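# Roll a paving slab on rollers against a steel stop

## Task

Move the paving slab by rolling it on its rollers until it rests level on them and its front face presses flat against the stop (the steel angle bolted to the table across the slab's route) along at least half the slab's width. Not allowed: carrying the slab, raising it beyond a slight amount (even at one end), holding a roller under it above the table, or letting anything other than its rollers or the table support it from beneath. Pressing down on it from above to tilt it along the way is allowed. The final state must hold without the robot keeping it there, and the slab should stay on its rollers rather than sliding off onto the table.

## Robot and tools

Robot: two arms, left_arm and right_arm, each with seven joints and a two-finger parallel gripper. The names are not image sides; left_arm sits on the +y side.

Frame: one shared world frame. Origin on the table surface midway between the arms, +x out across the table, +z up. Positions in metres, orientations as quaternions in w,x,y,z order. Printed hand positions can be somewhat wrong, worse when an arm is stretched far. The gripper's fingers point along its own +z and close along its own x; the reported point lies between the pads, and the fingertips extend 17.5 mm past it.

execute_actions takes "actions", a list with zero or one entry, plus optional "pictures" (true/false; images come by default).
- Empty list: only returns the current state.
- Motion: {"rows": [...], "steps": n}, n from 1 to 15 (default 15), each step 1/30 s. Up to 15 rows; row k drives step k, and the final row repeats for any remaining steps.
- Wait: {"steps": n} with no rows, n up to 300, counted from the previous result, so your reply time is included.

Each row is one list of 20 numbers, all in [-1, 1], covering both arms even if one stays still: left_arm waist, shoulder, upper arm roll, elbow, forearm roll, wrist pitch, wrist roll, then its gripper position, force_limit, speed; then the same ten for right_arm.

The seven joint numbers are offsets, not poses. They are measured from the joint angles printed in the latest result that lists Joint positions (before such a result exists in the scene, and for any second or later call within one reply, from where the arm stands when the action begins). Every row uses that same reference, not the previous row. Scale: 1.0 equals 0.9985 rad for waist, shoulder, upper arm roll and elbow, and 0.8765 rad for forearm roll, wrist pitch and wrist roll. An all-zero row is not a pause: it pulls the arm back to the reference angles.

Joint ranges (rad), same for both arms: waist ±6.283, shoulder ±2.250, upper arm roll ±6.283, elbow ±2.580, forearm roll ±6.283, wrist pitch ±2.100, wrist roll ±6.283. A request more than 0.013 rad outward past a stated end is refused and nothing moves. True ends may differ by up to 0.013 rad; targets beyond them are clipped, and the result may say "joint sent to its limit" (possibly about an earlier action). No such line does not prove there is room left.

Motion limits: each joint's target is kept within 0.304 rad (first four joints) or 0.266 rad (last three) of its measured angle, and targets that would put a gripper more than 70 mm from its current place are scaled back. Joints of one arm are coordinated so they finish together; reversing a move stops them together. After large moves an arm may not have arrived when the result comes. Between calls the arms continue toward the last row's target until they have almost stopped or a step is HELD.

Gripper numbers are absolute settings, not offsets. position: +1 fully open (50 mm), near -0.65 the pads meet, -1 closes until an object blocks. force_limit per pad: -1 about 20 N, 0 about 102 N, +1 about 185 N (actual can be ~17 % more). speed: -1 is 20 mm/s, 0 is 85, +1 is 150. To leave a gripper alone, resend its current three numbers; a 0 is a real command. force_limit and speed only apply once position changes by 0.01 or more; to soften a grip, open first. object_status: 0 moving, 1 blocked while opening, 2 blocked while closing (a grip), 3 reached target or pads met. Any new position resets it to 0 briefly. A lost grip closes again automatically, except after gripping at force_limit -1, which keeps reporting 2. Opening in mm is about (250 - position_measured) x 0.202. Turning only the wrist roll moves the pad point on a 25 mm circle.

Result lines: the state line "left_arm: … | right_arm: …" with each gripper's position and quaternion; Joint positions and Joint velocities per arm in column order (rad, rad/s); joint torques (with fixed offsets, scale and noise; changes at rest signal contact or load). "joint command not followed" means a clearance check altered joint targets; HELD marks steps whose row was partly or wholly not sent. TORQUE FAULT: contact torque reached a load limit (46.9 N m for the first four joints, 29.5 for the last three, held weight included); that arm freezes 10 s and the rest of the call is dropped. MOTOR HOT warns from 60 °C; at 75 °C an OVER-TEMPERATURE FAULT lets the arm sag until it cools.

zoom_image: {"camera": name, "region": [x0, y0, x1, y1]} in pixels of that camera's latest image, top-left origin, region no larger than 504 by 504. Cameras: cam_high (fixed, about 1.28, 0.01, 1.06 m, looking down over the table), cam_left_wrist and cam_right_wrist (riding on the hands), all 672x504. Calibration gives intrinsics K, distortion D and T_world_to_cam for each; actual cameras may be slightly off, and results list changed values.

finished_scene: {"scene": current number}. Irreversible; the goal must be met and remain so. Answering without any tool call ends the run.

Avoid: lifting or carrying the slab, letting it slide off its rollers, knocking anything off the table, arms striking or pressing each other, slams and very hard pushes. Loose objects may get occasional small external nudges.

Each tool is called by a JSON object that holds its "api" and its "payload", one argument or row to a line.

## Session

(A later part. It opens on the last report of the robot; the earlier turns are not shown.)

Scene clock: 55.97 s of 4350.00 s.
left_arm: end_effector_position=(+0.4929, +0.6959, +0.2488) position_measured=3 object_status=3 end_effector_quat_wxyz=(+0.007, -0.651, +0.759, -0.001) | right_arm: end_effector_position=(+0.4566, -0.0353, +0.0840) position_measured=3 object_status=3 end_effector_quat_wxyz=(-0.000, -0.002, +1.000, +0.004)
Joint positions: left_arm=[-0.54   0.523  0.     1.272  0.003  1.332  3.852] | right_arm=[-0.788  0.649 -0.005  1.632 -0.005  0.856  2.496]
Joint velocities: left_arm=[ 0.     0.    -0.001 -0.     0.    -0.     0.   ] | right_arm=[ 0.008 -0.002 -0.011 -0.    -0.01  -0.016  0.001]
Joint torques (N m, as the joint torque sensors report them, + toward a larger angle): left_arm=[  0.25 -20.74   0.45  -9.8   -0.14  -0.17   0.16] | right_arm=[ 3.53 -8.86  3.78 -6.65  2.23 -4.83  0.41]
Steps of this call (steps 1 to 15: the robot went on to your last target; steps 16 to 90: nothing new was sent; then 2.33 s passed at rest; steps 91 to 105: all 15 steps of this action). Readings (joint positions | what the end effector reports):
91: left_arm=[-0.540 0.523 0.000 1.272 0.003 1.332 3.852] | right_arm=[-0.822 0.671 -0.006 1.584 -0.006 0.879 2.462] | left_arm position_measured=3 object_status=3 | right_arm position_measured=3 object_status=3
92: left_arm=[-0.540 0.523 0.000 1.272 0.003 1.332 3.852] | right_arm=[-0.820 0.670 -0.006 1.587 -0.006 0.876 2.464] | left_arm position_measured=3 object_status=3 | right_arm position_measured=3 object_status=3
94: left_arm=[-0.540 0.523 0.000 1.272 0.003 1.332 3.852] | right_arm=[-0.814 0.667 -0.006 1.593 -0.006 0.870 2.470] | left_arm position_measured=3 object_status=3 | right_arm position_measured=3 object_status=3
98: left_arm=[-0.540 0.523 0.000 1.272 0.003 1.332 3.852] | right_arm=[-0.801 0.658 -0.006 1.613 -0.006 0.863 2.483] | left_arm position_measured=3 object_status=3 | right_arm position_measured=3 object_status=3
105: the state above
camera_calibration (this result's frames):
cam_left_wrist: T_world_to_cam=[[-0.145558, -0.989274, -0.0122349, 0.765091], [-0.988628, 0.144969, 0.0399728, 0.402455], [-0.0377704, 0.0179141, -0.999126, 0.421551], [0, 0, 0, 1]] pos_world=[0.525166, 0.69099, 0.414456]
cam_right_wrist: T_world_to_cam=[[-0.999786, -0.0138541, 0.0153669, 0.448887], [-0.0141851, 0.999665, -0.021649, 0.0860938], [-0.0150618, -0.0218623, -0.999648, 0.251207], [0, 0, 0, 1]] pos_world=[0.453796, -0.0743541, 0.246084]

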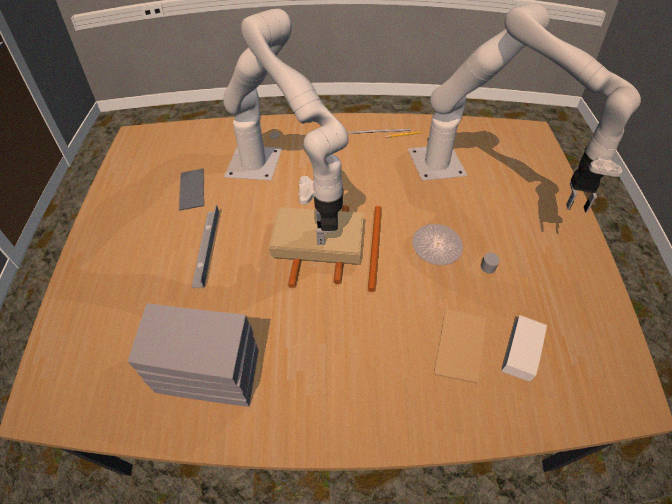

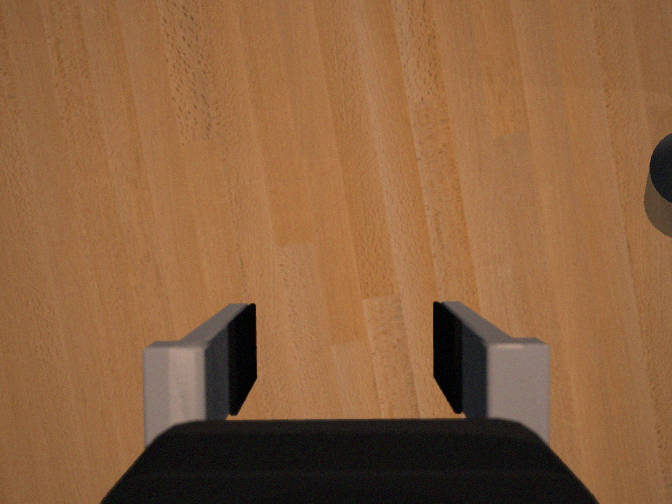

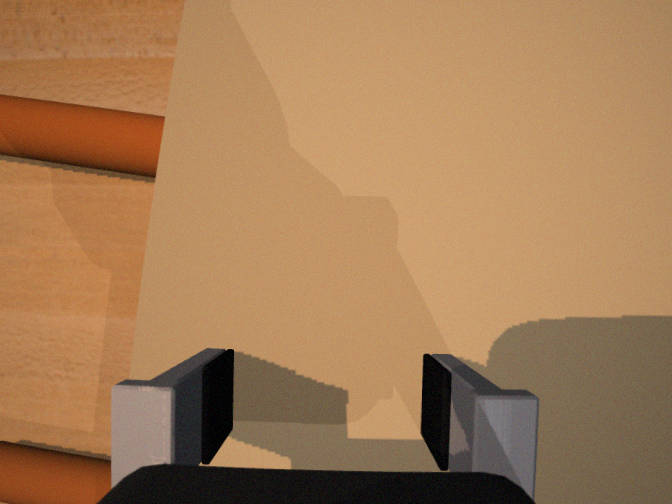

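{"api": "execute_actions", "payload": {
  "actions": [
    {"rows":[[0,0,0,0,0,0,0,1,0,0,0,-0.035,0.005,-0.043,0.005,0.09,0,1,0,0],[0,0,0,0,0,0,0,1,0,0,0,-0.07,0.005,-0.086,0.005,0.18,0.1,1,0,0],[0,0,0,0,0,0,0,1,0,0,0,-0.105,0.005,-0.128,0.005,0.27,0.2,1,0,0],[0,0,0,0,0,0,0,1,0,0,0,-0.142,0.005,-0.171,0.005,0.36,0.4,1,0,0],[0,0,0,0,0,0,0,1,0,0,0,-0.142,0.005,-0.171,0.005,0.36,0.6,1,0,0],[0,0,0,0,0,0,0,1,0,0,0,-0.142,0.005,-0.171,0.005,0.36,0.8,1,0,0],[0,0,0,0,0,0,0,1,0,0,0,-0.142,0.005,-0.171,0.005,0.36,1,1,0,0],[0,0,0,0,0,0,0,1,0,0,-0.05,-0.12,0.005,-0.22,0.005,0.385,1,1,0,0],[0,0,0,0,0,0,0,1,0,0,-0.1,-0.09,0.005,-0.27,0.005,0.41,1,1,0,0],[0,0,0,0,0,0,0,1,0,0,-0.15,-0.06,0.005,-0.315,0.005,0.435,1,1,0,0],[0,0,0,0,0,0,0,1,0,0,-0.2,-0.035,0.005,-0.36,0.005,0.455,1,1,0,0],[0,0,0,0,0,0,0,1,0,0,-0.244,-0.011,0.005,-0.403,0.005,0.477,1,1,0,0]]}
  ],
  "pictures": false
}}

Scene clock: 61.37 s of 4350.00 s.
left_arm: end_effector_position=(+0.4929, +0.6959, +0.2488) position_measured=3 object_status=3 end_effector_quat_wxyz=(+0.007, -0.651, +0.759, -0.001) | right_arm: end_effector_position=(+0.4650, +0.0259, +0.1934) position_measured=3 object_status=3 end_effector_quat_wxyz=(+0.006, -0.245, +0.970, +0.002)
Joint positions: left_arm=[-0.54   0.523  0.     1.272  0.003  1.332  3.852] | right_arm=[-0.89   0.578  0.004  1.36   0.     1.192  2.886]
Joint velocities: left_arm=[-0.     0.     0.    -0.001  0.     0.001 -0.   ] | right_arm=[-0.768  0.315 -0.052 -0.712 -0.029  0.424  1.09 ]
Joint torques (N m, as the joint torque sensors report them, + toward a larger angle): left_arm=[  0.04 -20.54   0.43 -10.04   0.13  -0.26   0.05] | right_arm=[  0.56 -18.84  -0.37  -7.74   0.15  -0.19   0.13]
From where the robot then was, a joint's target lay farther than a number of 1.0 reaches, so one or more steps of this call were cut to that.
Steps of this call (steps 1 to 15: the robot went on to your last target; steps 16 to 90: nothing new was sent; then 1.90 s passed at rest; steps 91 to 105: all 15 steps of this action). Readings (joint positions | what the end effector reports):
91: left_arm=[-0.540 0.523 0.000 1.272 0.003 1.332 3.852] | right_arm=[-0.788 0.648 -0.006 1.631 -0.006 0.856 2.496] | left_arm position_measured=3 object_status=3 | right_arm position_measured=3 object_status=3
92: left_arm=[-0.540 0.523 0.000 1.272 0.003 1.332 3.852] | right_arm=[-0.788 0.644 -0.004 1.627 -0.003 0.861 2.497] | left_arm position_measured=3 object_status=3 | right_arm position_measured=3 object_status=3
94: left_arm=[-0.540 0.523 0.000 1.272 0.003 1.332 3.852] | right_arm=[-0.788 0.621 -0.001 1.604 -0.001 0.907 2.509] | left_arm position_measured=3 object_status=3 | right_arm position_measured=3 object_status=3
98: left_arm=[-0.540 0.523 0.000 1.272 0.003 1.332 3.852] | right_arm=[-0.788 0.566 0.000 1.531 -0.001 1.037 2.634] | left_arm position_measured=3 object_status=3 | right_arm position_measured=3 object_status=3
105: the state above

Target hover: [−1.0316,.6378,0,1.2294,0,1.2744,3.681].

{"api": "execute_actions", "payload": {
  "actions": [
    {"rows":[[0,0,0,0,0,0,0,1,0,0,-0.142,0.06,-0.004,-0.131,0,0.094,0.907,1,0,0]]}
  ],
  "pictures": false
}}

{"api": "execute_actions", "payload": {
  "actions": [
    {"steps":12}
  ]
}}

Scene clock: 64.03 s of 4350.00 s.
left_arm: end_effector_position=(+0.4929, +0.6959, +0.2488) position_measured=3 object_status=3 end_effector_quat_wxyz=(+0.007, -0.651, +0.759, -0.001) | right_arm: end_effector_position=(+0.4394, +0.1182, +0.2000) position_measured=3 object_status=3 end_effector_quat_wxyz=(+0.000, +0.657, -0.754, +0.000)
Joint positions: left_arm=[-0.54   0.523  0.     1.272  0.003  1.332  3.852] | right_arm=[-1.032  0.638 -0.     1.23   0.     1.274  3.682]
Joint velocities: left_arm=[-0.    -0.    -0.     0.     0.001 -0.     0.   ] | right_arm=[ 0. -0.  0. -0.  0.  0.  0.]
Joint torques (N m, as the joint torque sensors report them, + toward a larger angle): left_arm=[  0.17 -20.8    0.02  -9.88  -0.06  -0.36  -0.01] | right_arm=[ -0.23 -23.21   0.13  -9.71  -0.18  -0.21   0.28]
Steps of this call (steps 1 to 30: the robot went on to your last target; steps 31 to 65: nothing new was sent; steps 66 to 80: all 15 steps of this action). Readings (joint positions | what the end effector reports):
66: left_arm=[-0.540 0.523 0.000 1.272 0.003 1.332 3.852] | right_arm=[-1.032 0.638 0.000 1.230 -0.001 1.274 3.374] | left_arm position_measured=3 object_status=3 | right_arm position_measured=3 object_status=3
67: left_arm=[-0.540 0.523 0.000 1.272 0.003 1.332 3.852] | right_arm=[-1.032 0.638 0.000 1.230 -0.001 1.274 3.384] | left_arm position_measured=3 object_status=3 | right_arm position_measured=3 object_status=3
69: left_arm=[-0.540 0.523 0.000 1.272 0.003 1.332 3.852] | right_arm=[-1.032 0.638 0.000 1.230 -0.001 1.274 3.434] | left_arm position_measured=3 object_status=3 | right_arm position_measured=3 object_status=3
73: left_arm=[-0.540 0.523 0.000 1.272 0.003 1.332 3.852] | right_arm=[-1.032 0.638 0.000 1.230 0.000 1.274 3.594] | left_arm position_measured=3 object_status=3 | right_arm position_measured=3 object_status=3
80: the state above

Scene clock: 64.43 s of 4350.00 s.
left_arm: end_effector_position=(+0.4929, +0.6959, +0.2488) position_measured=3 object_status=3 end_effector_quat_wxyz=(+0.007, -0.651, +0.759, -0.001) | right_arm: end_effector_position=(+0.4394, +0.1181, +0.2000) position_measured=3 object_status=3 end_effector_quat_wxyz=(+0.000, +0.657, -0.754, +0.000)
Joint positions: left_arm=[-0.54   0.523  0.     1.272  0.003  1.332  3.852] | right_arm=[-1.032  0.638 -0.     1.23   0.     1.274  3.682]
Joint velocities: left_arm=[-0.     0.    -0.     0.001  0.    -0.001  0.001] | right_arm=[ 0. -0. -0. -0.  0. -0.  0.]
Joint torques (N m, as the joint torque sensors report them, + toward a larger angle): left_arm=[  0.1  -20.7    0.22  -9.58   0.02  -0.29   0.19] | right_arm=[ -0.21 -22.9   -0.05  -9.39  -0.16  -0.2    0.17]
Steps of this call (steps 1 to 12: the robot went on to your last target). Readings (joint positions | what the end effector reports):
1: left_arm=[-0.540 0.523 0.000 1.272 0.003 1.332 3.852] | right_arm=[-1.032 0.638 -0.000 1.230 0.000 1.274 3.682] | left_arm position_measured=3 object_status=3 | right_arm position_measured=3 object_status=3
2: left_arm=[-0.540 0.523 0.000 1.272 0.003 1.332 3.852] | right_arm=[-1.032 0.638 -0.000 1.230 0.000 1.274 3.682] | left_arm position_measured=3 object_status=3 | right_arm position_measured=3 object_status=3
4: left_arm=[-0.540 0.523 0.000 1.272 0.003 1.332 3.852] | right_arm=[-1.032 0.638 -0.000 1.230 0.000 1.274 3.682] | left_arm position_measured=3 object_status=3 | right_arm position_measured=3 object_status=3
8: left_arm=[-0.540 0.523 0.000 1.272 0.003 1.332 3.852] | right_arm=[-1.032 0.638 -0.000 1.230 0.000 1.274 3.682] | left_arm position_measured=3 object_status=3 | right_arm position_measured=3 object_status=3
12: the state above
camera_calibration (this result's frames):
cam_left_wrist: T_world_to_cam=[[-0.145558, -0.989274, -0.0122367, 0.765093], [-0.988629, 0.144969, 0.0399706, 0.402457], [-0.0377679, 0.0179156, -0.999126, 0.421548], [0, 0, 0, 1]] pos_world=[0.525167, 0.690991, 0.414455]
cam_right_wrist: T_world_to_cam=[[-0.12732, -0.991738, 0.0156443, 0.164145], [-0.99147, 0.12681, -0.0301128, 0.469177], [0.0278802, -0.0193448, -0.999424, 0.351057], [0, 0, 0, 1]] pos_world=[0.476286, 0.110084, 0.362415]

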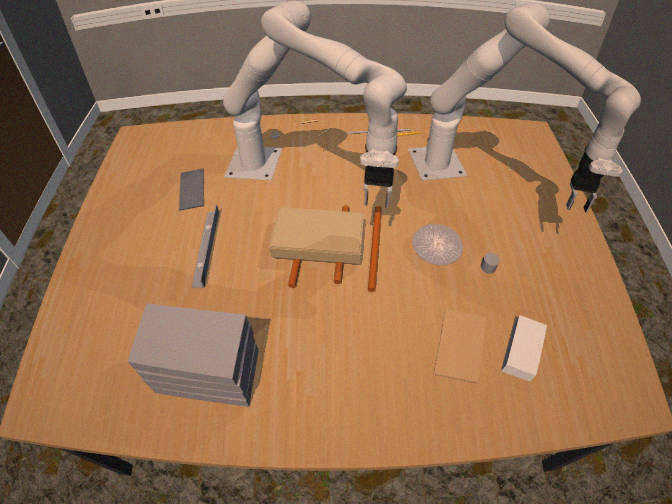

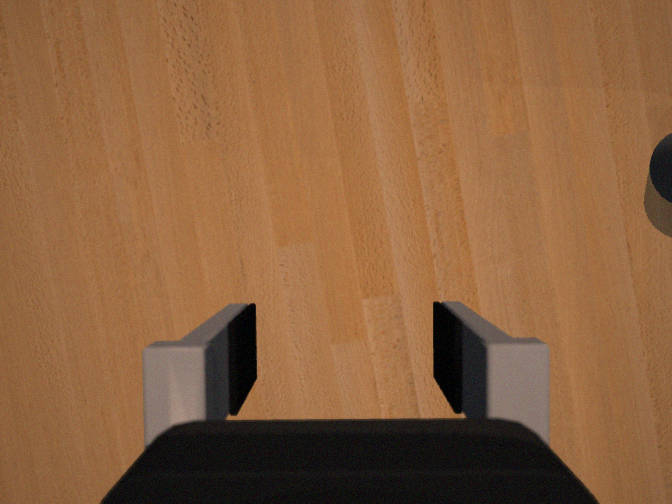

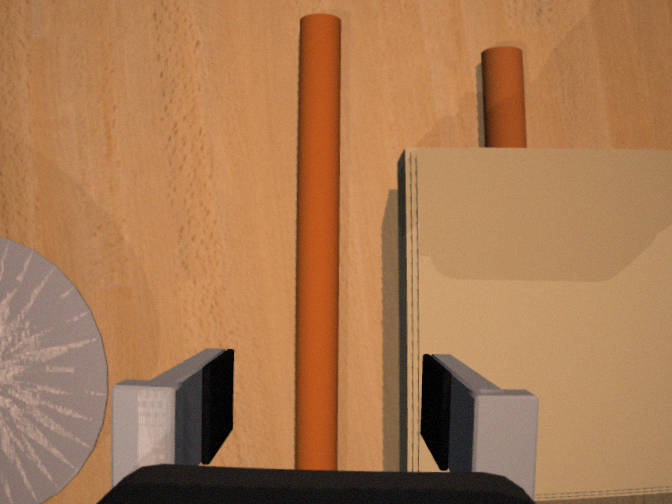

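{"api": "execute_actions", "payload": {
  "actions": [
    {"rows":[[0,0,0,0,0,0,0,1,0,0,0.025,0.03,0,0.03,0,-0.06,0.026,1,0,0],[0,0,0,0,0,0,0,1,0,0,0.025,0.06,0,0.045,0,-0.12,0.026,1,0,0],[0,0,0,0,0,0,0,1,0,0,0.025,0.095,0,0.065,0,-0.185,0.026,1,0,0],[0,0,0,0,0,0,0,1,0,0,0.025,0.134,0,0.085,0,-0.251,0.026,1,0,0],[0,0,0,0,0,0,0,1,0,0,0.025,0.16,0,0.101,0,-0.30,0.026,1,0,0],[0,0,0,0,0,0,0,1,0,0,0.025,0.186,0,0.117,0,-0.346,0.026,1,0,0],[0,0,0,0,0,0,0,1,0,0,0.025,0.212,0,0.133,0,-0.394,0.026,1,0,0],[0,0,0,0,0,0,0,1,0,0,0.025,0.238,0,0.149,0,-0.441,0.026,1,0,0]]}
  ],
  "pictures": false
}}

{"api": "execute_actions", "payload": {
  "actions": [
    {"steps":8}
  ]
}}

Scene clock: 68.70 s of 4350.00 s.
left_arm: end_effector_position=(+0.4929, +0.6959, +0.2488) position_measured=3 object_status=3 end_effector_quat_wxyz=(+0.007, -0.651, +0.759, -0.001) | right_arm: end_effector_position=(+0.4595, +0.1209, +0.0274) position_measured=3 object_status=3 end_effector_quat_wxyz=(-0.000, +0.657, -0.754, +0.000)
Joint positions: left_arm=[-0.54   0.523  0.     1.272  0.003  1.332  3.852] | right_arm=[-1.008  0.871 -0.     1.379  0.     0.891  3.704]
Joint velocities: left_arm=[ 0.     0.    -0.    -0.    -0.    -0.001  0.   ] | right_arm=[ 0.002  0.054  0.     0.043 -0.    -0.088  0.001]
Joint torques (N m, as the joint torque sensors report them, + toward a larger angle): left_arm=[ -0.1  -20.36   0.47  -9.5    0.01  -0.17  -0.04] | right_arm=[ -0.6  -32.78   0.21 -10.34   0.01  -0.62  -0.07]
Steps of this call (steps 1 to 15: the robot went on to your last target; steps 16 to 90: nothing new was sent; then 0.77 s passed at rest; steps 91 to 105: all 15 steps of this action). Readings (joint positions | what the end effector reports):
91: left_arm=[-0.540 0.523 0.000 1.272 0.003 1.332 3.852] | right_arm=[-1.031 0.639 -0.000 1.230 0.000 1.273 3.682] | left_arm position_measured=3 object_status=3 | right_arm position_measured=3 object_status=3
92: left_arm=[-0.540 0.523 0.000 1.272 0.003 1.332 3.852] | right_arm=[-1.026 0.645 -0.002 1.234 -0.001 1.264 3.686] | left_arm position_measured=3 object_status=3 | right_arm position_measured=3 object_status=3
94: left_arm=[-0.540 0.523 0.000 1.272 0.003 1.332 3.852] | right_arm=[-1.016 0.673 -0.000 1.256 0.001 1.218 3.696] | left_arm position_measured=3 object_status=3 | right_arm position_measured=3 object_status=3
98: left_arm=[-0.540 0.523 0.000 1.272 0.003 1.332 3.852] | right_arm=[-1.010 0.762 0.000 1.308 0.001 1.073 3.702] | left_arm position_measured=3 object_status=3 | right_arm position_measured=3 object_status=3
105: the state above

Scene clock: 68.97 s of 4350.00 s.
left_arm: end_effector_position=(+0.4929, +0.6959, +0.2488) position_measured=3 object_status=3 end_effector_quat_wxyz=(+0.007, -0.651, +0.759, -0.001) | right_arm: end_effector_position=(+0.4598, +0.1210, +0.0253) position_measured=3 object_status=3 end_effector_quat_wxyz=(-0.000, +0.656, -0.754, +0.000)
Joint positions: left_arm=[-0.54   0.523  0.     1.272  0.003  1.332  3.852] | right_arm=[-1.007  0.875 -0.     1.378  0.     0.888  3.704]
Joint velocities: left_arm=[ 0. -0. -0.  0.  0. -0.  0.] | right_arm=[ 0.001  0.004  0.    -0.    -0.     0.001 -0.   ]
Joint torques (N m, as the joint torque sensors report them, + toward a larger angle): left_arm=[  0.3  -20.49   0.55  -9.8   -0.06  -0.29  -0.04] | right_arm=[  0.05 -24.73   0.39  -7.81  -0.05  -0.04   0.14]
Steps of this call (steps 1 to 8: the robot went on to your last target). Readings (joint positions | what the end effector reports):
1: left_arm=[-0.540 0.523 0.000 1.272 0.003 1.332 3.852] | right_arm=[-1.007 0.872 -0.000 1.380 0.000 0.889 3.704] | left_arm position_measured=3 object_status=3 | right_arm position_measured=3 object_status=3
2: left_arm=[-0.540 0.523 0.000 1.272 0.003 1.332 3.852] | right_arm=[-1.007 0.873 -0.000 1.379 0.000 0.888 3.704] | left_arm position_measured=3 object_status=3 | right_arm position_measured=3 object_status=3
4: left_arm=[-0.540 0.523 0.000 1.272 0.003 1.332 3.852] | right_arm=[-1.007 0.874 -0.000 1.379 0.000 0.888 3.704] | left_arm position_measured=3 object_status=3 | right_arm position_measured=3 object_status=3
8: the state above
camera_calibration (this result's frames):
cam_left_wrist: T_world_to_cam=[[-0.145558, -0.989274, -0.0122376, 0.765094], [-0.988629, 0.144969, 0.0399695, 0.402459], [-0.0377667, 0.0179163, -0.999126, 0.421546], [0, 0, 0, 1]] pos_world=[0.525168, 0.690992, 0.414455]
cam_right_wrist: T_world_to_cam=[[-0.12935, -0.991483, 0.015169, 0.173248], [-0.991201, 0.12885, -0.0303142, 0.483442], [0.0281015, -0.0189567, -0.999425, 0.175728], [0, 0, 0, 1]] pos_world=[0.496659, 0.112812, 0.187655]

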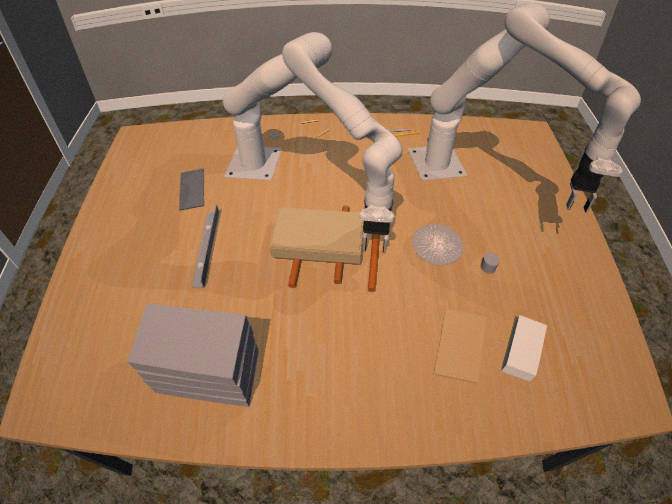

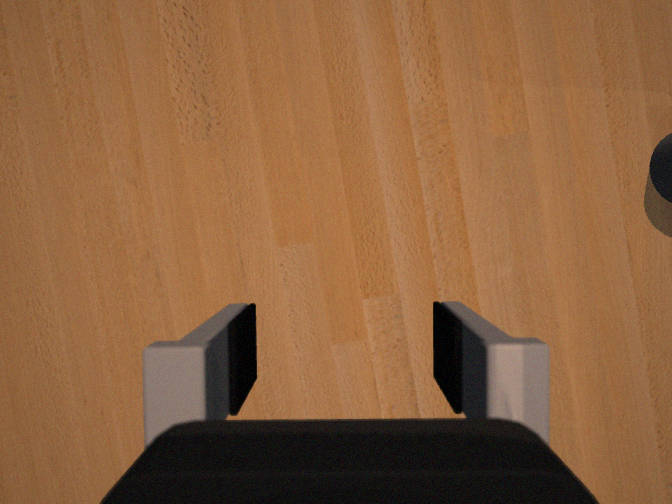

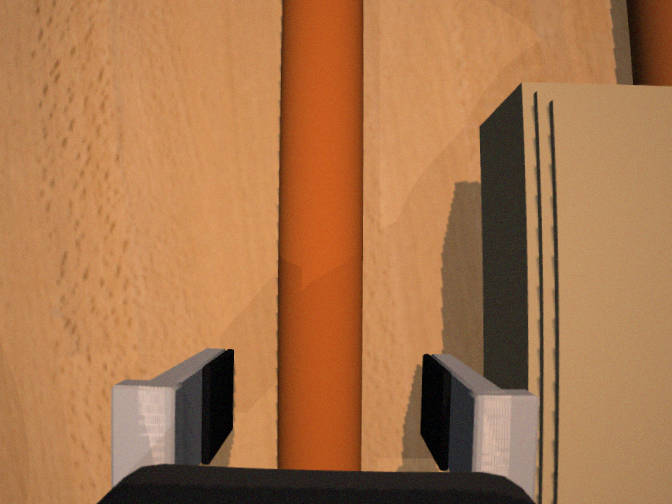

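Good. Grip.

{"api": "execute_actions", "payload": {
  "actions": [
    {"rows":[[0,0,0,0,0,0,0,1,0,0,0,0,0,0,0,0,0,-1,0,0]]}
  ],
  "pictures": false
}}

Scene clock: 70.83 s of 4350.00 s.
left_arm: end_effector_position=(+0.4929, +0.6959, +0.2488) position_measured=3 object_status=3 end_effector_quat_wxyz=(+0.007, -0.651, +0.759, -0.001) | right_arm: end_effector_position=(+0.4598, +0.1210, +0.0253) position_measured=151 object_status=0 end_effector_quat_wxyz=(-0.000, +0.656, -0.754, +0.000)
Joint positions: left_arm=[-0.54   0.523  0.     1.272  0.003  1.332  3.852] | right_arm=[-1.007  0.875 -0.     1.378  0.     0.888  3.704]
Joint velocities: left_arm=[-0.     0.     0.001  0.    -0.001  0.001 -0.   ] | right_arm=[-0.001 -0.     0.001 -0.    -0.     0.    -0.   ]
Joint torques (N m, as the joint torque sensors report them, + toward a larger angle): left_arm=[  0.   -20.82   0.68  -9.54   0.04  -0.34  -0.13] | right_arm=[  0.28 -25.37   0.15  -7.52   0.    -0.16   0.22]
Steps of this call (steps 1 to 15: the robot went on to your last target; steps 16 to 41: nothing new was sent; steps 42 to 56: all 15 steps of this action). Readings (joint positions | what the end effector reports):
42: left_arm=[-0.540 0.523 0.000 1.272 0.003 1.332 3.852] | right_arm=[-1.007 0.875 -0.000 1.378 0.000 0.888 3.704] | left_arm position_measured=3 object_status=3 | right_arm position_measured=13 object_status=0
43: left_arm=[-0.540 0.523 0.000 1.272 0.003 1.332 3.852] | right_arm=[-1.007 0.875 -0.000 1.378 0.000 0.888 3.704] | left_arm position_measured=3 object_status=3 | right_arm position_measured=27 object_status=0
45: left_arm=[-0.540 0.523 0.000 1.272 0.003 1.332 3.852] | right_arm=[-1.007 0.875 -0.000 1.378 0.000 0.888 3.704] | left_arm position_measured=3 object_status=3 | right_arm position_measured=55 object_status=0
49: left_arm=[-0.540 0.523 0.000 1.272 0.003 1.332 3.852] | right_arm=[-1.007 0.875 -0.000 1.378 0.000 0.888 3.704] | left_arm position_measured=3 object_status=3 | right_arm position_measured=112 object_status=0
56: the state above

{"api": "execute_actions", "payload": {
  "actions": [
    {"rows":[[0,0,0,0,0,0,0,1,0,0,0,-0.02,0,-0.02,0,0.045,0,-1,0,0],[0,0,0,0,0,0,0,1,0,0,0,-0.05,0,-0.05,0,0.115,0,-1,0,0],[0,0,0,0,0,0,0,1,0,0,0,-0.09,0,-0.09,0,0.21,0,-1,0,0],[0,0,0,0,0,0,0,1,0,0,0,-0.13,0,-0.14,0,0.31,0,-1,0,0],[0,0,0,0,0,0,0,1,0,0,0,-0.17,0,-0.185,0,0.40,0,-1,0,0],[0,0,0,0,0,0,0,1,0,0,0,-0.199,0,-0.22,0,0.478,0,-1,0,0]]}
  ],
  "pictures": false
}}

Scene clock: 77.80 s of 4350.00 s.
left_arm: end_effector_position=(+0.4929, +0.6959, +0.2488) position_measured=3 object_status=3 end_effector_quat_wxyz=(+0.007, -0.651, +0.759, -0.001) | right_arm: end_effector_position=(+0.4603, +0.1213, +0.1987) position_measured=151 object_status=2 end_effector_quat_wxyz=(-0.000, +0.656, -0.754, +0.000)
Joint positions: left_arm=[-0.54   0.523  0.     1.272  0.003  1.332  3.852] | right_arm=[-1.007  0.679  0.     1.158  0.     1.304  3.704]
Joint velocities: left_arm=[-0.    -0.    -0.    -0.001  0.001  0.     0.   ] | right_arm=[ 0.001 -0.048  0.001 -0.048  0.     0.092  0.   ]
Joint torques (N m, as the joint torque sensors report them, + toward a larger angle): left_arm=[  0.42 -20.45   0.31  -9.5   -0.1   -0.23   0.21] | right_arm=[  0.15 -17.2    0.24  -6.52  -0.11  -0.38   0.26]
Steps of this call (steps 1 to 15: the robot went on to your last target; steps 16 to 90: nothing new was sent; then 3.47 s passed at rest; steps 91 to 105: all 15 steps of this action). Readings (joint positions | what the end effector reports):
91: left_arm=[-0.540 0.523 0.000 1.272 0.003 1.332 3.852] | right_arm=[-1.007 0.874 -0.000 1.378 0.000 0.889 3.704] | left_arm position_measured=3 object_status=3 | right_arm position_measured=151 object_status=2
92: left_arm=[-0.540 0.523 0.000 1.272 0.003 1.332 3.852] | right_arm=[-1.007 0.869 -0.000 1.374 0.000 0.899 3.704] | left_arm position_measured=3 object_status=3 | right_arm position_measured=151 object_status=2
94: left_arm=[-0.540 0.523 0.000 1.272 0.003 1.332 3.852] | right_arm=[-1.007 0.842 -0.000 1.349 0.000 0.951 3.704] | left_arm position_measured=3 object_status=3 | right_arm position_measured=151 object_status=2
98: left_arm=[-0.540 0.523 0.000 1.272 0.003 1.332 3.852] | right_arm=[-1.007 0.767 -0.000 1.264 0.000 1.099 3.704] | left_arm position_measured=3 object_status=3 | right_arm position_measured=151 object_status=2
105: the state above

{"api": "execute_actions", "payload": {
  "actions": [
    {"rows":[[0,0,0,0,0,0,0,1,0,0,0.637,-0.461,0,0.747,0,-0.325,0.827,-1,0,0]]}
  ],
  "pictures": false
}}

{"api": "execute_actions", "payload": {
  "actions": [
    {"steps":20}
  ]
}}

Scene clock: 79.47 s of 4350.00 s.
left_arm: end_effector_position=(+0.4929, +0.6959, +0.2488) position_measured=3 object_status=3 end_effector_quat_wxyz=(+0.007, -0.651, +0.759, -0.001) | right_arm: end_effector_position=(+0.5296, -0.0410, +0.2652) position_measured=151 object_status=2 end_effector_quat_wxyz=(-0.089, +0.637, -0.766, +0.012)
Joint positions: left_arm=[-0.54   0.523  0.     1.272  0.003  1.332  3.852] | right_arm=[-0.698  0.39  -0.     1.459  0.     1.112  3.968]
Joint velocities: left_arm=[ 0.     0.    -0.001  0.    -0.    -0.001  0.   ] | right_arm=[ 0.764 -0.484  0.006  0.75   0.003 -0.272  0.665]
Joint torques (N m, as the joint torque sensors report them, + toward a larger angle): left_arm=[  0.12 -20.55   0.39  -9.95  -0.18  -0.54   0.12] | right_arm=[ -0.96 -17.88  -0.81 -10.1   -0.31  -0.93   0.13]
Steps of this call (steps 1 to 15: the robot went on to your last target; steps 16 to 35: nothing new was sent; steps 36 to 50: all 15 steps of this action). Readings (joint positions | what the end effector reports):
36: left_arm=[-0.540 0.523 0.000 1.272 0.003 1.332 3.852] | right_arm=[-1.006 0.675 -0.001 1.160 0.000 1.306 3.705] | left_arm position_measured=3 object_status=3 | right_arm position_measured=151 object_status=2
37: left_arm=[-0.540 0.523 0.000 1.272 0.003 1.332 3.852] | right_arm=[-1.000 0.668 -0.002 1.166 -0.001 1.301 3.709] | left_arm position_measured=3 object_status=3 | right_arm position_measured=151 object_status=2
39: left_arm=[-0.540 0.523 0.000 1.272 0.003 1.332 3.852] | right_arm=[-0.971 0.639 -0.005 1.194 -0.002 1.278 3.732] | left_arm position_measured=3 object_status=3 | right_arm position_measured=151 object_status=2
43: left_arm=[-0.540 0.523 0.000 1.272 0.003 1.332 3.852] | right_arm=[-0.874 0.541 -0.001 1.288 0.000 1.200 3.816] | left_arm position_measured=3 object_status=3 | right_arm position_measured=151 object_status=2
50: the state above

Scene clock: 80.13 s of 4350.00 s.
left_arm: end_effector_position=(+0.4929, +0.6959, +0.2488) position_measured=3 object_status=3 end_effector_quat_wxyz=(+0.007, -0.651, +0.759, -0.001) | right_arm: end_effector_position=(+0.4292, -0.2340, +0.1986) position_measured=151 object_status=2 end_effector_quat_wxyz=(+0.002, +0.691, -0.723, -0.001)
Joint positions: left_arm=[-0.54   0.523  0.     1.272  0.003  1.332  3.852] | right_arm=[-0.376  0.221  0.001  1.904  0.001  1.02   4.429]
Joint velocities: left_arm=[ 0.     0.     0.     0.    -0.     0.    -0.001] | right_arm=[ 0.033 -0.023 -0.019  0.005 -0.009 -0.017  0.005]
Joint torques (N m, as the joint torque sensors report them, + toward a larger angle): left_arm=[  0.23 -20.63   0.53  -9.67  -0.11  -0.29   0.3 ] | right_arm=[ -0.08 -14.09   0.28  -9.37  -0.4   -0.17  -0.02]
Steps of this call (steps 1 to 20: the robot went on to your last target). Readings (joint positions | what the end effector reports):
1: left_arm=[-0.540 0.523 0.000 1.272 0.003 1.332 3.852] | right_arm=[-0.673 0.375 -0.000 1.484 0.000 1.103 3.990] | left_arm position_measured=3 object_status=3 | right_arm position_measured=151 object_status=2
2: left_arm=[-0.540 0.523 0.000 1.272 0.003 1.332 3.852] | right_arm=[-0.648 0.361 0.000 1.509 0.000 1.095 4.012] | left_arm position_measured=3 object_status=3 | right_arm position_measured=151 object_status=2
4: left_arm=[-0.540 0.523 0.000 1.272 0.003 1.332 3.852] | right_arm=[-0.599 0.336 0.001 1.560 0.001 1.082 4.057] | left_arm position_measured=3 object_status=3 | right_arm position_measured=151 object_status=2
8: left_arm=[-0.540 0.523 0.000 1.272 0.003 1.332 3.852] | right_arm=[-0.519 0.295 0.002 1.670 0.001 1.059 4.156] | left_arm position_measured=3 object_status=3 | right_arm position_measured=151 object_status=2
20: the state above
camera_calibration (this result's frames):
cam_left_wrist: T_world_to_cam=[[-0.145558, -0.989274, -0.0122401, 0.765098], [-0.988629, 0.144969, 0.0399662, 0.402463], [-0.0377631, 0.0179184, -0.999126, 0.421541], [0, 0, 0, 1]] pos_world=[0.525171, 0.690994, 0.414453]
cam_right_wrist: T_world_to_cam=[[-0.0373795, -0.999153, 0.0171848, -0.227055], [-0.998978, 0.0369243, -0.0260793, 0.485075], [0.0254227, -0.018142, -0.999512, 0.344488], [0, 0, 0, 1]] pos_world=[0.467334, -0.238524, 0.360872]

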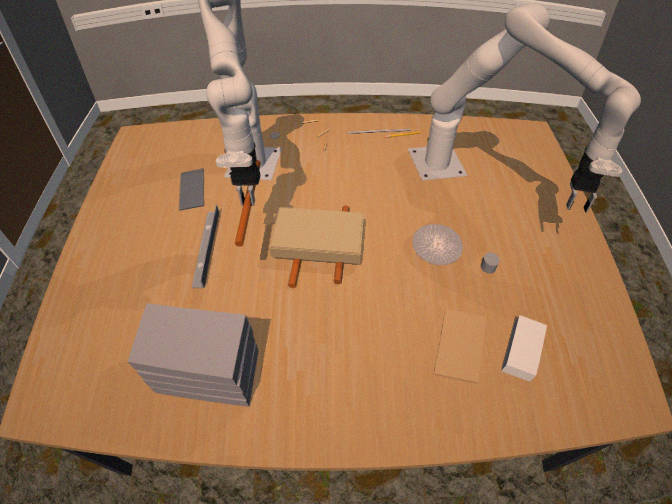

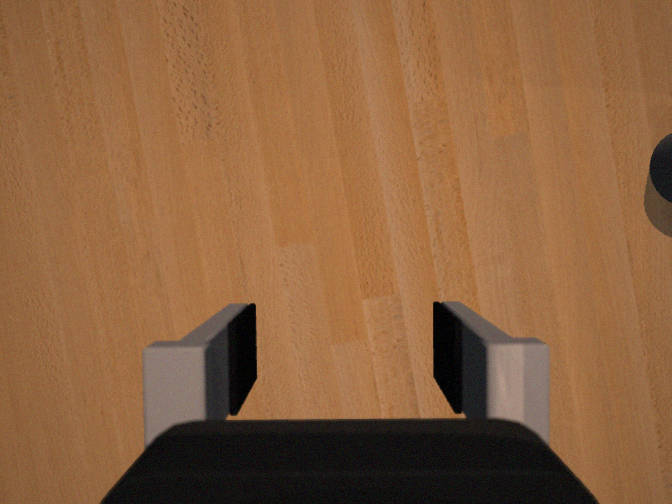

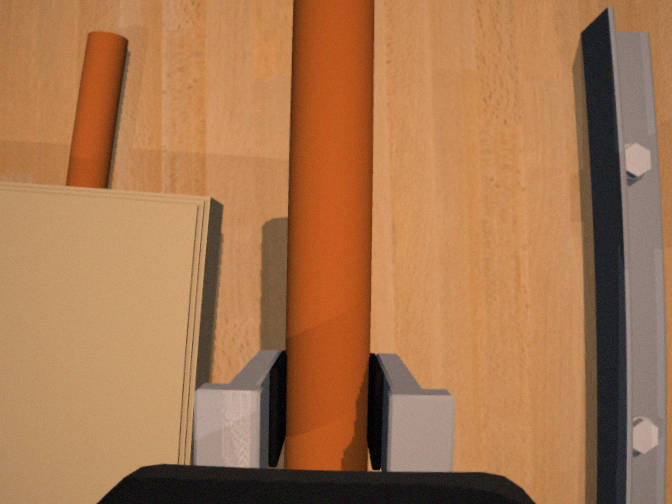

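{"api": "execute_actions", "payload": {
  "actions": [
    {"rows":[[0,0,0,0,0,0,0,1,0,0,0.005,0.04,0,0.045,0,-0.095,0,-1,0,0],[0,0,0,0,0,0,0,1,0,0,0.005,0.08,0,0.088,0,-0.19,0,-1,0,0],[0,0,0,0,0,0,0,1,0,0,0.005,0.125,0,0.128,0,-0.285,0,-1,0,0],[0,0,0,0,0,0,0,1,0,0,0.005,0.168,0,0.162,0,-0.38,0,-1,0,0],[0,0,0,0,0,0,0,1,0,0,0.005,0.21,0,0.183,0,-0.45,0,-1,0,0],[0,0,0,0,0,0,0,1,0,0,0.005,0.254,0,0.202,0,-0.52,0,-1,0,0],[0,0,0,0,0,0,0,1,0,0,0.005,0.297,0,0.218,0,-0.59,0,-1,0,0],[0,0,0,0,0,0,0,1,0,0,0.005,0.32,0,0.226,0,-0.625,0,-1,0,0],[0,0,0,0,0,0,0,1,0,0,0.005,0.341,0,0.233,0,-0.658,0,-1,0,0]]}
  ],
  "pictures": false
}}

{"api": "execute_actions", "payload": {
  "actions": [
    {"steps":15}
  ],
  "pictures": false
}}

Scene clock: 84.97 s of 4350.00 s.
left_arm: end_effector_position=(+0.4929, +0.6959, +0.2488) position_measured=3 object_status=3 end_effector_quat_wxyz=(+0.007, -0.651, +0.759, -0.001) | right_arm: end_effector_position=(+0.4239, -0.2372, +0.0438) position_measured=151 object_status=2 end_effector_quat_wxyz=(+0.012, +0.689, -0.725, -0.007)
Joint positions: left_arm=[-0.54   0.523  0.     1.272  0.003  1.332  3.852] | right_arm=[-0.371  0.52   0.001  2.114  0.001  0.536  4.429]
Joint velocities: left_arm=[ 0.    -0.     0.001 -0.     0.    -0.     0.   ] | right_arm=[ 0.     0.537 -0.     0.297  0.    -1.21  -0.   ]
Joint torques (N m, as the joint torque sensors report them, + toward a larger angle): left_arm=[  0.17 -20.98   0.55  -9.72  -0.1   -0.4    0.23] | right_arm=[ -0.17 -16.89   0.31  -5.02   0.08  -0.07   0.25]
Steps of this call (steps 1 to 30: the robot went on to your last target; steps 31 to 90: nothing new was sent; then 1.33 s passed at rest; steps 91 to 105: all 15 steps of this action). Readings (joint positions | what the end effector reports):
91: left_arm=[-0.540 0.523 0.000 1.272 0.003 1.332 3.852] | right_arm=[-0.371 0.220 0.000 1.905 0.000 1.018 4.429] | left_arm position_measured=3 object_status=3 | right_arm position_measured=151 object_status=2
92: left_arm=[-0.540 0.523 0.000 1.272 0.003 1.332 3.852] | right_arm=[-0.371 0.226 0.000 1.910 0.000 1.009 4.429] | left_arm position_measured=3 object_status=3 | right_arm position_measured=151 object_status=2
94: left_arm=[-0.540 0.523 0.000 1.272 0.003 1.332 3.852] | right_arm=[-0.371 0.254 0.000 1.936 0.001 0.959 4.429] | left_arm position_measured=3 object_status=3 | right_arm position_measured=151 object_status=2
98: left_arm=[-0.540 0.523 0.000 1.272 0.003 1.332 3.852] | right_arm=[-0.371 0.358 0.001 2.017 0.001 0.810 4.429] | left_arm position_measured=3 object_status=3 | right_arm position_measured=151 object_status=2
105: the state above

Scene clock: 85.47 s of 4350.00 s.
left_arm: end_effector_position=(+0.4929, +0.6959, +0.2488) position_measured=3 object_status=3 end_effector_quat_wxyz=(+0.007, -0.651, +0.759, -0.001) | right_arm: end_effector_position=(+0.4300, -0.2358, +0.0260) position_measured=151 object_status=2 end_effector_quat_wxyz=(+0.000, +0.689, -0.725, +0.000)
Joint positions: left_arm=[-0.54   0.523  0.     1.272  0.003  1.332  3.852] | right_arm=[-0.371  0.562  0.001  2.137  0.001  0.443  4.429]
Joint velocities: left_arm=[-0.    -0.    -0.001 -0.    -0.     0.001 -0.001] | right_arm=[-0.     0.003  0.    -0.    -0.     0.    -0.   ]
Joint torques (N m, as the joint torque sensors report them, + toward a larger angle): left_arm=[  0.27 -20.58   0.2   -9.46   0.    -0.45   0.12] | right_arm=[  0.37 -16.94   0.27  -4.56  -0.23  -0.33   0.07]
Steps of this call (steps 1 to 15: the robot went on to your last target). Readings (joint positions | what the end effector reports):
1: left_arm=[-0.540 0.523 0.000 1.272 0.003 1.332 3.852] | right_arm=[-0.371 0.536 0.001 2.123 0.001 0.498 4.429] | left_arm position_measured=3 object_status=3 | right_arm position_measured=151 object_status=2
2: left_arm=[-0.540 0.523 0.000 1.272 0.003 1.332 3.852] | right_arm=[-0.371 0.547 0.001 2.130 0.001 0.470 4.429] | left_arm position_measured=3 object_status=3 | right_arm position_measured=151 object_status=2
4: left_arm=[-0.540 0.523 0.000 1.272 0.003 1.332 3.852] | right_arm=[-0.371 0.555 0.001 2.136 0.001 0.446 4.429] | left_arm position_measured=3 object_status=3 | right_arm position_measured=151 object_status=2
8: left_arm=[-0.540 0.523 0.000 1.272 0.003 1.332 3.852] | right_arm=[-0.371 0.559 0.001 2.137 0.001 0.443 4.429] | left_arm position_measured=3 object_status=3 | right_arm position_measured=151 object_status=2
15: the state above

Release, then lift.

{"api": "execute_actions", "payload": {
  "actions": [
    {"rows":[[0,0,0,0,0,0,0,1,0,0,0,0,0,0,0,0,0,0.3,0,0],[0,0,0,0,0,0,0,1,0,0,0,0,0,0,0,0,0,0.3,0,0],[0,0,0,0,0,0,0,1,0,0,0,0,0,0,0,0,0,0.3,0,0],[0,0,0,0,0,0,0,1,0,0,0,0,0,0,0,0,0,0.3,0,0],[0,0,0,0,0,0,0,1,0,0,0,0,0,0,0,0,0,0.3,0,0],[0,0,0,0,0,0,0,1,0,0,0,0,0,0,0,0,0,0.3,0,0],[0,0,0,0,0,0,0,1,0,0,0,0,0,0,0,0,0,0.3,0,0],[0,0,0,0,0,0,0,1,0,0,0,0,0,0,0,0,0,0.3,0,0],[0,0,0,0,0,0,0,1,0,0,0,-0.02,0,-0.007,0,0.03,0,0.3,0,0],[0,0,0,0,0,0,0,1,0,0,0,-0.044,0,-0.015,0,0.067,0,0.3,0,0],[0,0,0,0,0,0,0,1,0,0,0,-0.087,0,-0.031,0,0.135,0,0.3,0,0],[0,0,0,0,0,0,0,1,0,0,0,-0.13,0,-0.05,0,0.205,0,0.3,0,0],[0,0,0,0,0,0,0,1,0,0,0,-0.173,0,-0.071,0,0.278,0,0.3,0,0]]}
  ]
}}

Scene clock: 88.37 s of 4350.00 s.
left_arm: end_effector_position=(+0.4929, +0.6959, +0.2488) position_measured=3 object_status=3 end_effector_quat_wxyz=(+0.007, -0.651, +0.759, -0.001) | right_arm: end_effector_position=(+0.4324, -0.2352, +0.0730) position_measured=107 object_status=3 end_effector_quat_wxyz=(-0.002, +0.689, -0.725, +0.002)
Joint positions: left_arm=[-0.54   0.523  0.     1.272  0.003  1.332  3.852] | right_arm=[-0.371  0.449  0.001  2.096  0.001  0.591  4.429]
Joint velocities: left_arm=[ 0.    -0.     0.    -0.001  0.    -0.003  0.001] | right_arm=[ 0.001 -0.679  0.002 -0.352  0.     1.087  0.   ]
Joint torques (N m, as the joint torque sensors report them, + toward a larger angle): left_arm=[  0.53 -20.85   0.27  -9.47   0.11  -0.24  -0.02] | right_arm=[ -0.2  -13.54   0.44  -4.5   -0.04   0.06   0.1 ]
Steps of this call (steps 1 to 15: the robot went on to your last target; steps 16 to 72: nothing new was sent; steps 73 to 87: all 15 steps of this action). Readings (joint positions | what the end effector reports):
73: left_arm=[-0.540 0.523 0.000 1.272 0.003 1.332 3.852] | right_arm=[-0.371 0.562 0.001 2.137 0.001 0.443 4.429] | left_arm position_measured=3 object_status=3 | right_arm position_measured=141 object_status=0
74: left_arm=[-0.540 0.523 0.000 1.272 0.003 1.332 3.852] | right_arm=[-0.371 0.562 0.001 2.137 0.001 0.443 4.429] | left_arm position_measured=3 object_status=3 | right_arm position_measured=127 object_status=0
76: left_arm=[-0.540 0.523 0.000 1.272 0.003 1.332 3.852] | right_arm=[-0.371 0.562 0.001 2.137 0.001 0.443 4.429] | left_arm position_measured=3 object_status=3 | right_arm position_measured=108 object_status=0
80: left_arm=[-0.540 0.523 0.000 1.272 0.003 1.332 3.852] | right_arm=[-0.371 0.562 0.001 2.137 0.001 0.443 4.429] | left_arm position_measured=3 object_status=3 | right_arm position_measured=107 object_status=0
87: the state above
camera_calibration (this result's frames):
cam_left_wrist: T_world_to_cam=[[-0.145558, -0.989274, -0.012242, 0.7651], [-0.988629, 0.144968, 0.039964, 0.402465], [-0.0377607, 0.0179199, -0.999126, 0.421538], [0, 0, 0, 1]] pos_world=[0.525173, 0.690995, 0.414452]
cam_right_wrist: T_world_to_cam=[[-0.042206, -0.999004, 0.0144931, -0.223589], [-0.998499, 0.0416689, -0.0355536, 0.486677], [0.0349142, -0.0159719, -0.999263, 0.215216], [0, 0, 0, 1]] pos_world=[0.468995, -0.240208, 0.235601]

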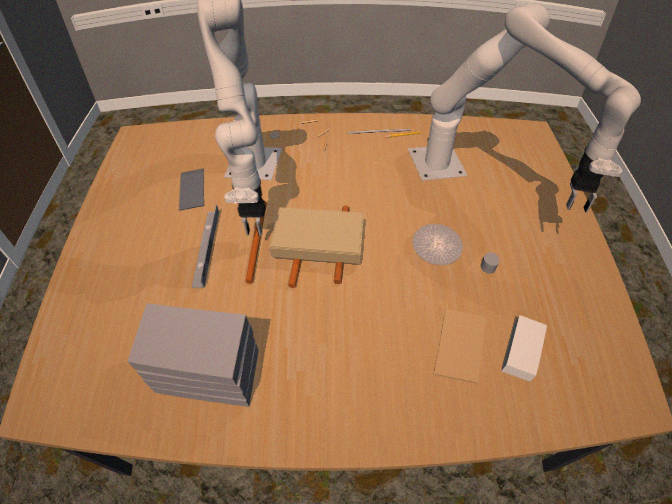

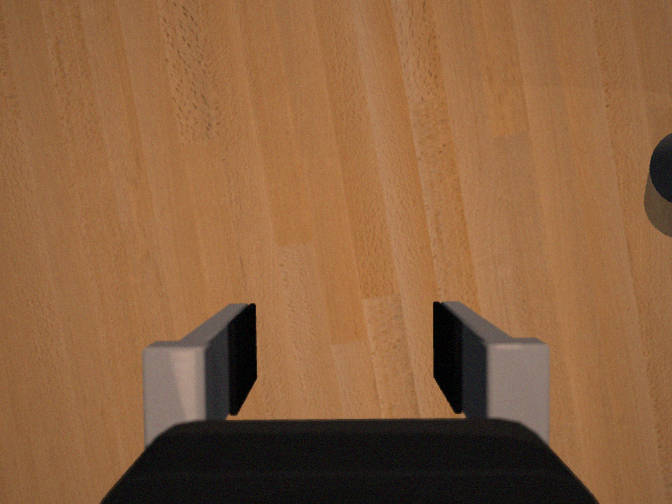

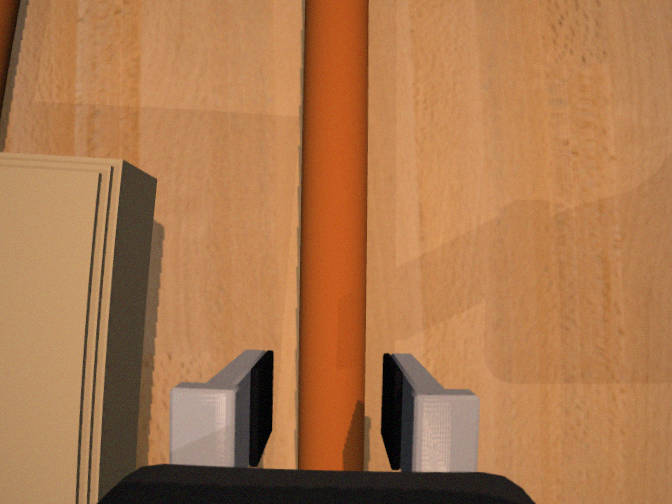

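{"api": "execute_actions", "payload": {
  "actions": [
    {"rows":[[0,0,0,0,0,0,0,1,0,0,0,-0.12,0,-0.08,0,0.23,-0.2,0.3,0,0],[0,0,0,0,0,0,0,1,0,0,0,-0.18,0,-0.14,0,0.37,-0.5,0.3,0,0],[0,0,0,0,0,0,0,1,0,0,0,-0.23,0,-0.192,0,0.489,-1,1,0,0]]}
  ],
  "pictures": false
}}

Scene clock: 98.97 s of 4350.00 s.
left_arm: end_effector_position=(+0.4929, +0.6959, +0.2488) position_measured=3 object_status=3 end_effector_quat_wxyz=(+0.007, -0.651, +0.759, -0.001) | right_arm: end_effector_position=(+0.4277, -0.2473, +0.1905) position_measured=3 object_status=0 end_effector_quat_wxyz=(-0.001, -0.488, +0.873, -0.000)
Joint positions: left_arm=[-0.54   0.523  0.     1.272  0.003  1.332  3.852] | right_arm=[-0.371  0.235  0.001  1.917  0.001  0.992  3.929]
Joint velocities: left_arm=[ 0.    -0.     0.    -0.     0.    -0.001 -0.001] | right_arm=[-0.    -0.101 -0.001 -0.093 -0.     0.201 -1.216]
Joint torques (N m, as the joint torque sensors report them, + toward a larger angle): left_arm=[  0.07 -20.71   0.58  -9.58   0.02  -0.31   0.14] | right_arm=[  0.06 -13.51   0.03  -8.11   0.02  -0.3    0.23]
Steps of this call (steps 1 to 30: the robot went on to your last target; steps 31 to 90: nothing new was sent; then 7.10 s passed at rest; steps 91 to 105: all 15 steps of this action). Readings (joint positions | what the end effector reports):
91: left_arm=[-0.540 0.523 0.000 1.272 0.003 1.332 3.852] | right_arm=[-0.371 0.388 0.001 2.066 0.001 0.688 4.428] | left_arm position_measured=3 object_status=3 | right_arm position_measured=107 object_status=3
92: left_arm=[-0.540 0.523 0.000 1.272 0.003 1.332 3.852] | right_arm=[-0.371 0.384 0.001 2.063 0.001 0.694 4.418] | left_arm position_measured=3 object_status=3 | right_arm position_measured=107 object_status=3
94: left_arm=[-0.540 0.523 0.000 1.272 0.003 1.332 3.852] | right_arm=[-0.371 0.361 0.001 2.046 0.001 0.730 4.368] | left_arm position_measured=3 object_status=3 | right_arm position_measured=83 object_status=0
98: left_arm=[-0.540 0.523 0.000 1.272 0.003 1.332 3.852] | right_arm=[-0.371 0.287 0.001 1.971 0.001 0.874 4.213] | left_arm position_measured=3 object_status=3 | right_arm position_measured=27 object_status=0
105: the state above

{"api": "execute_actions", "payload": {
  "actions": [
    {"rows":[[0,0,0,0,0,0,0,1,0,0,-0.387,0.222,0,-0.30,0,0.087,-1,1,0,0]]}
  ],
  "pictures": false
}}

Scene clock: 100.50 s of 4350.00 s.
left_arm: end_effector_position=(+0.4929, +0.6959, +0.2488) position_measured=3 object_status=3 end_effector_quat_wxyz=(+0.007, -0.651, +0.759, -0.001) | right_arm: end_effector_position=(+0.4568, -0.0995, +0.1846) position_measured=3 object_status=3 end_effector_quat_wxyz=(+0.001, -0.291, +0.957, -0.000)
Joint positions: left_arm=[-0.54   0.523  0.     1.272  0.003  1.332  3.852] | right_arm=[-0.693  0.421  0.001  1.66   0.001  1.06   3.177]
Joint velocities: left_arm=[ 0.    -0.    -0.    -0.    -0.    -0.002 -0.   ] | right_arm=[-0.614  0.348  0.009 -0.426  0.005  0.076 -1.215]
Joint torques (N m, as the joint torque sensors report them, + toward a larger angle): left_arm=[  0.42 -20.94   0.47  -9.72  -0.05  -0.1    0.13] | right_arm=[ -0.25 -17.97   0.11  -8.16   0.07  -0.04   0.43]
Steps of this call (steps 1 to 30: the robot went on to your last target; step 31: nothing new was sent; steps 32 to 46: all 15 steps of this action). Readings (joint positions | what the end effector reports):
32: left_arm=[-0.540 0.523 0.000 1.272 0.003 1.332 3.852] | right_arm=[-0.372 0.221 0.001 1.903 0.001 1.020 3.552] | left_arm position_measured=3 object_status=3 | right_arm position_measured=3 object_status=3
33: left_arm=[-0.540 0.523 0.000 1.272 0.003 1.332 3.852] | right_arm=[-0.379 0.226 0.002 1.898 0.001 1.022 3.548] | left_arm position_measured=3 object_status=3 | right_arm position_measured=3 object_status=3
35: left_arm=[-0.540 0.523 0.000 1.272 0.003 1.332 3.852] | right_arm=[-0.410 0.250 0.003 1.873 0.002 1.026 3.525] | left_arm position_measured=3 object_status=3 | right_arm position_measured=3 object_status=3
39: left_arm=[-0.540 0.523 0.000 1.272 0.003 1.332 3.852] | right_arm=[-0.518 0.321 0.002 1.786 0.001 1.039 3.432] | left_arm position_measured=3 object_status=3 | right_arm position_measured=3 object_status=3
46: the state above


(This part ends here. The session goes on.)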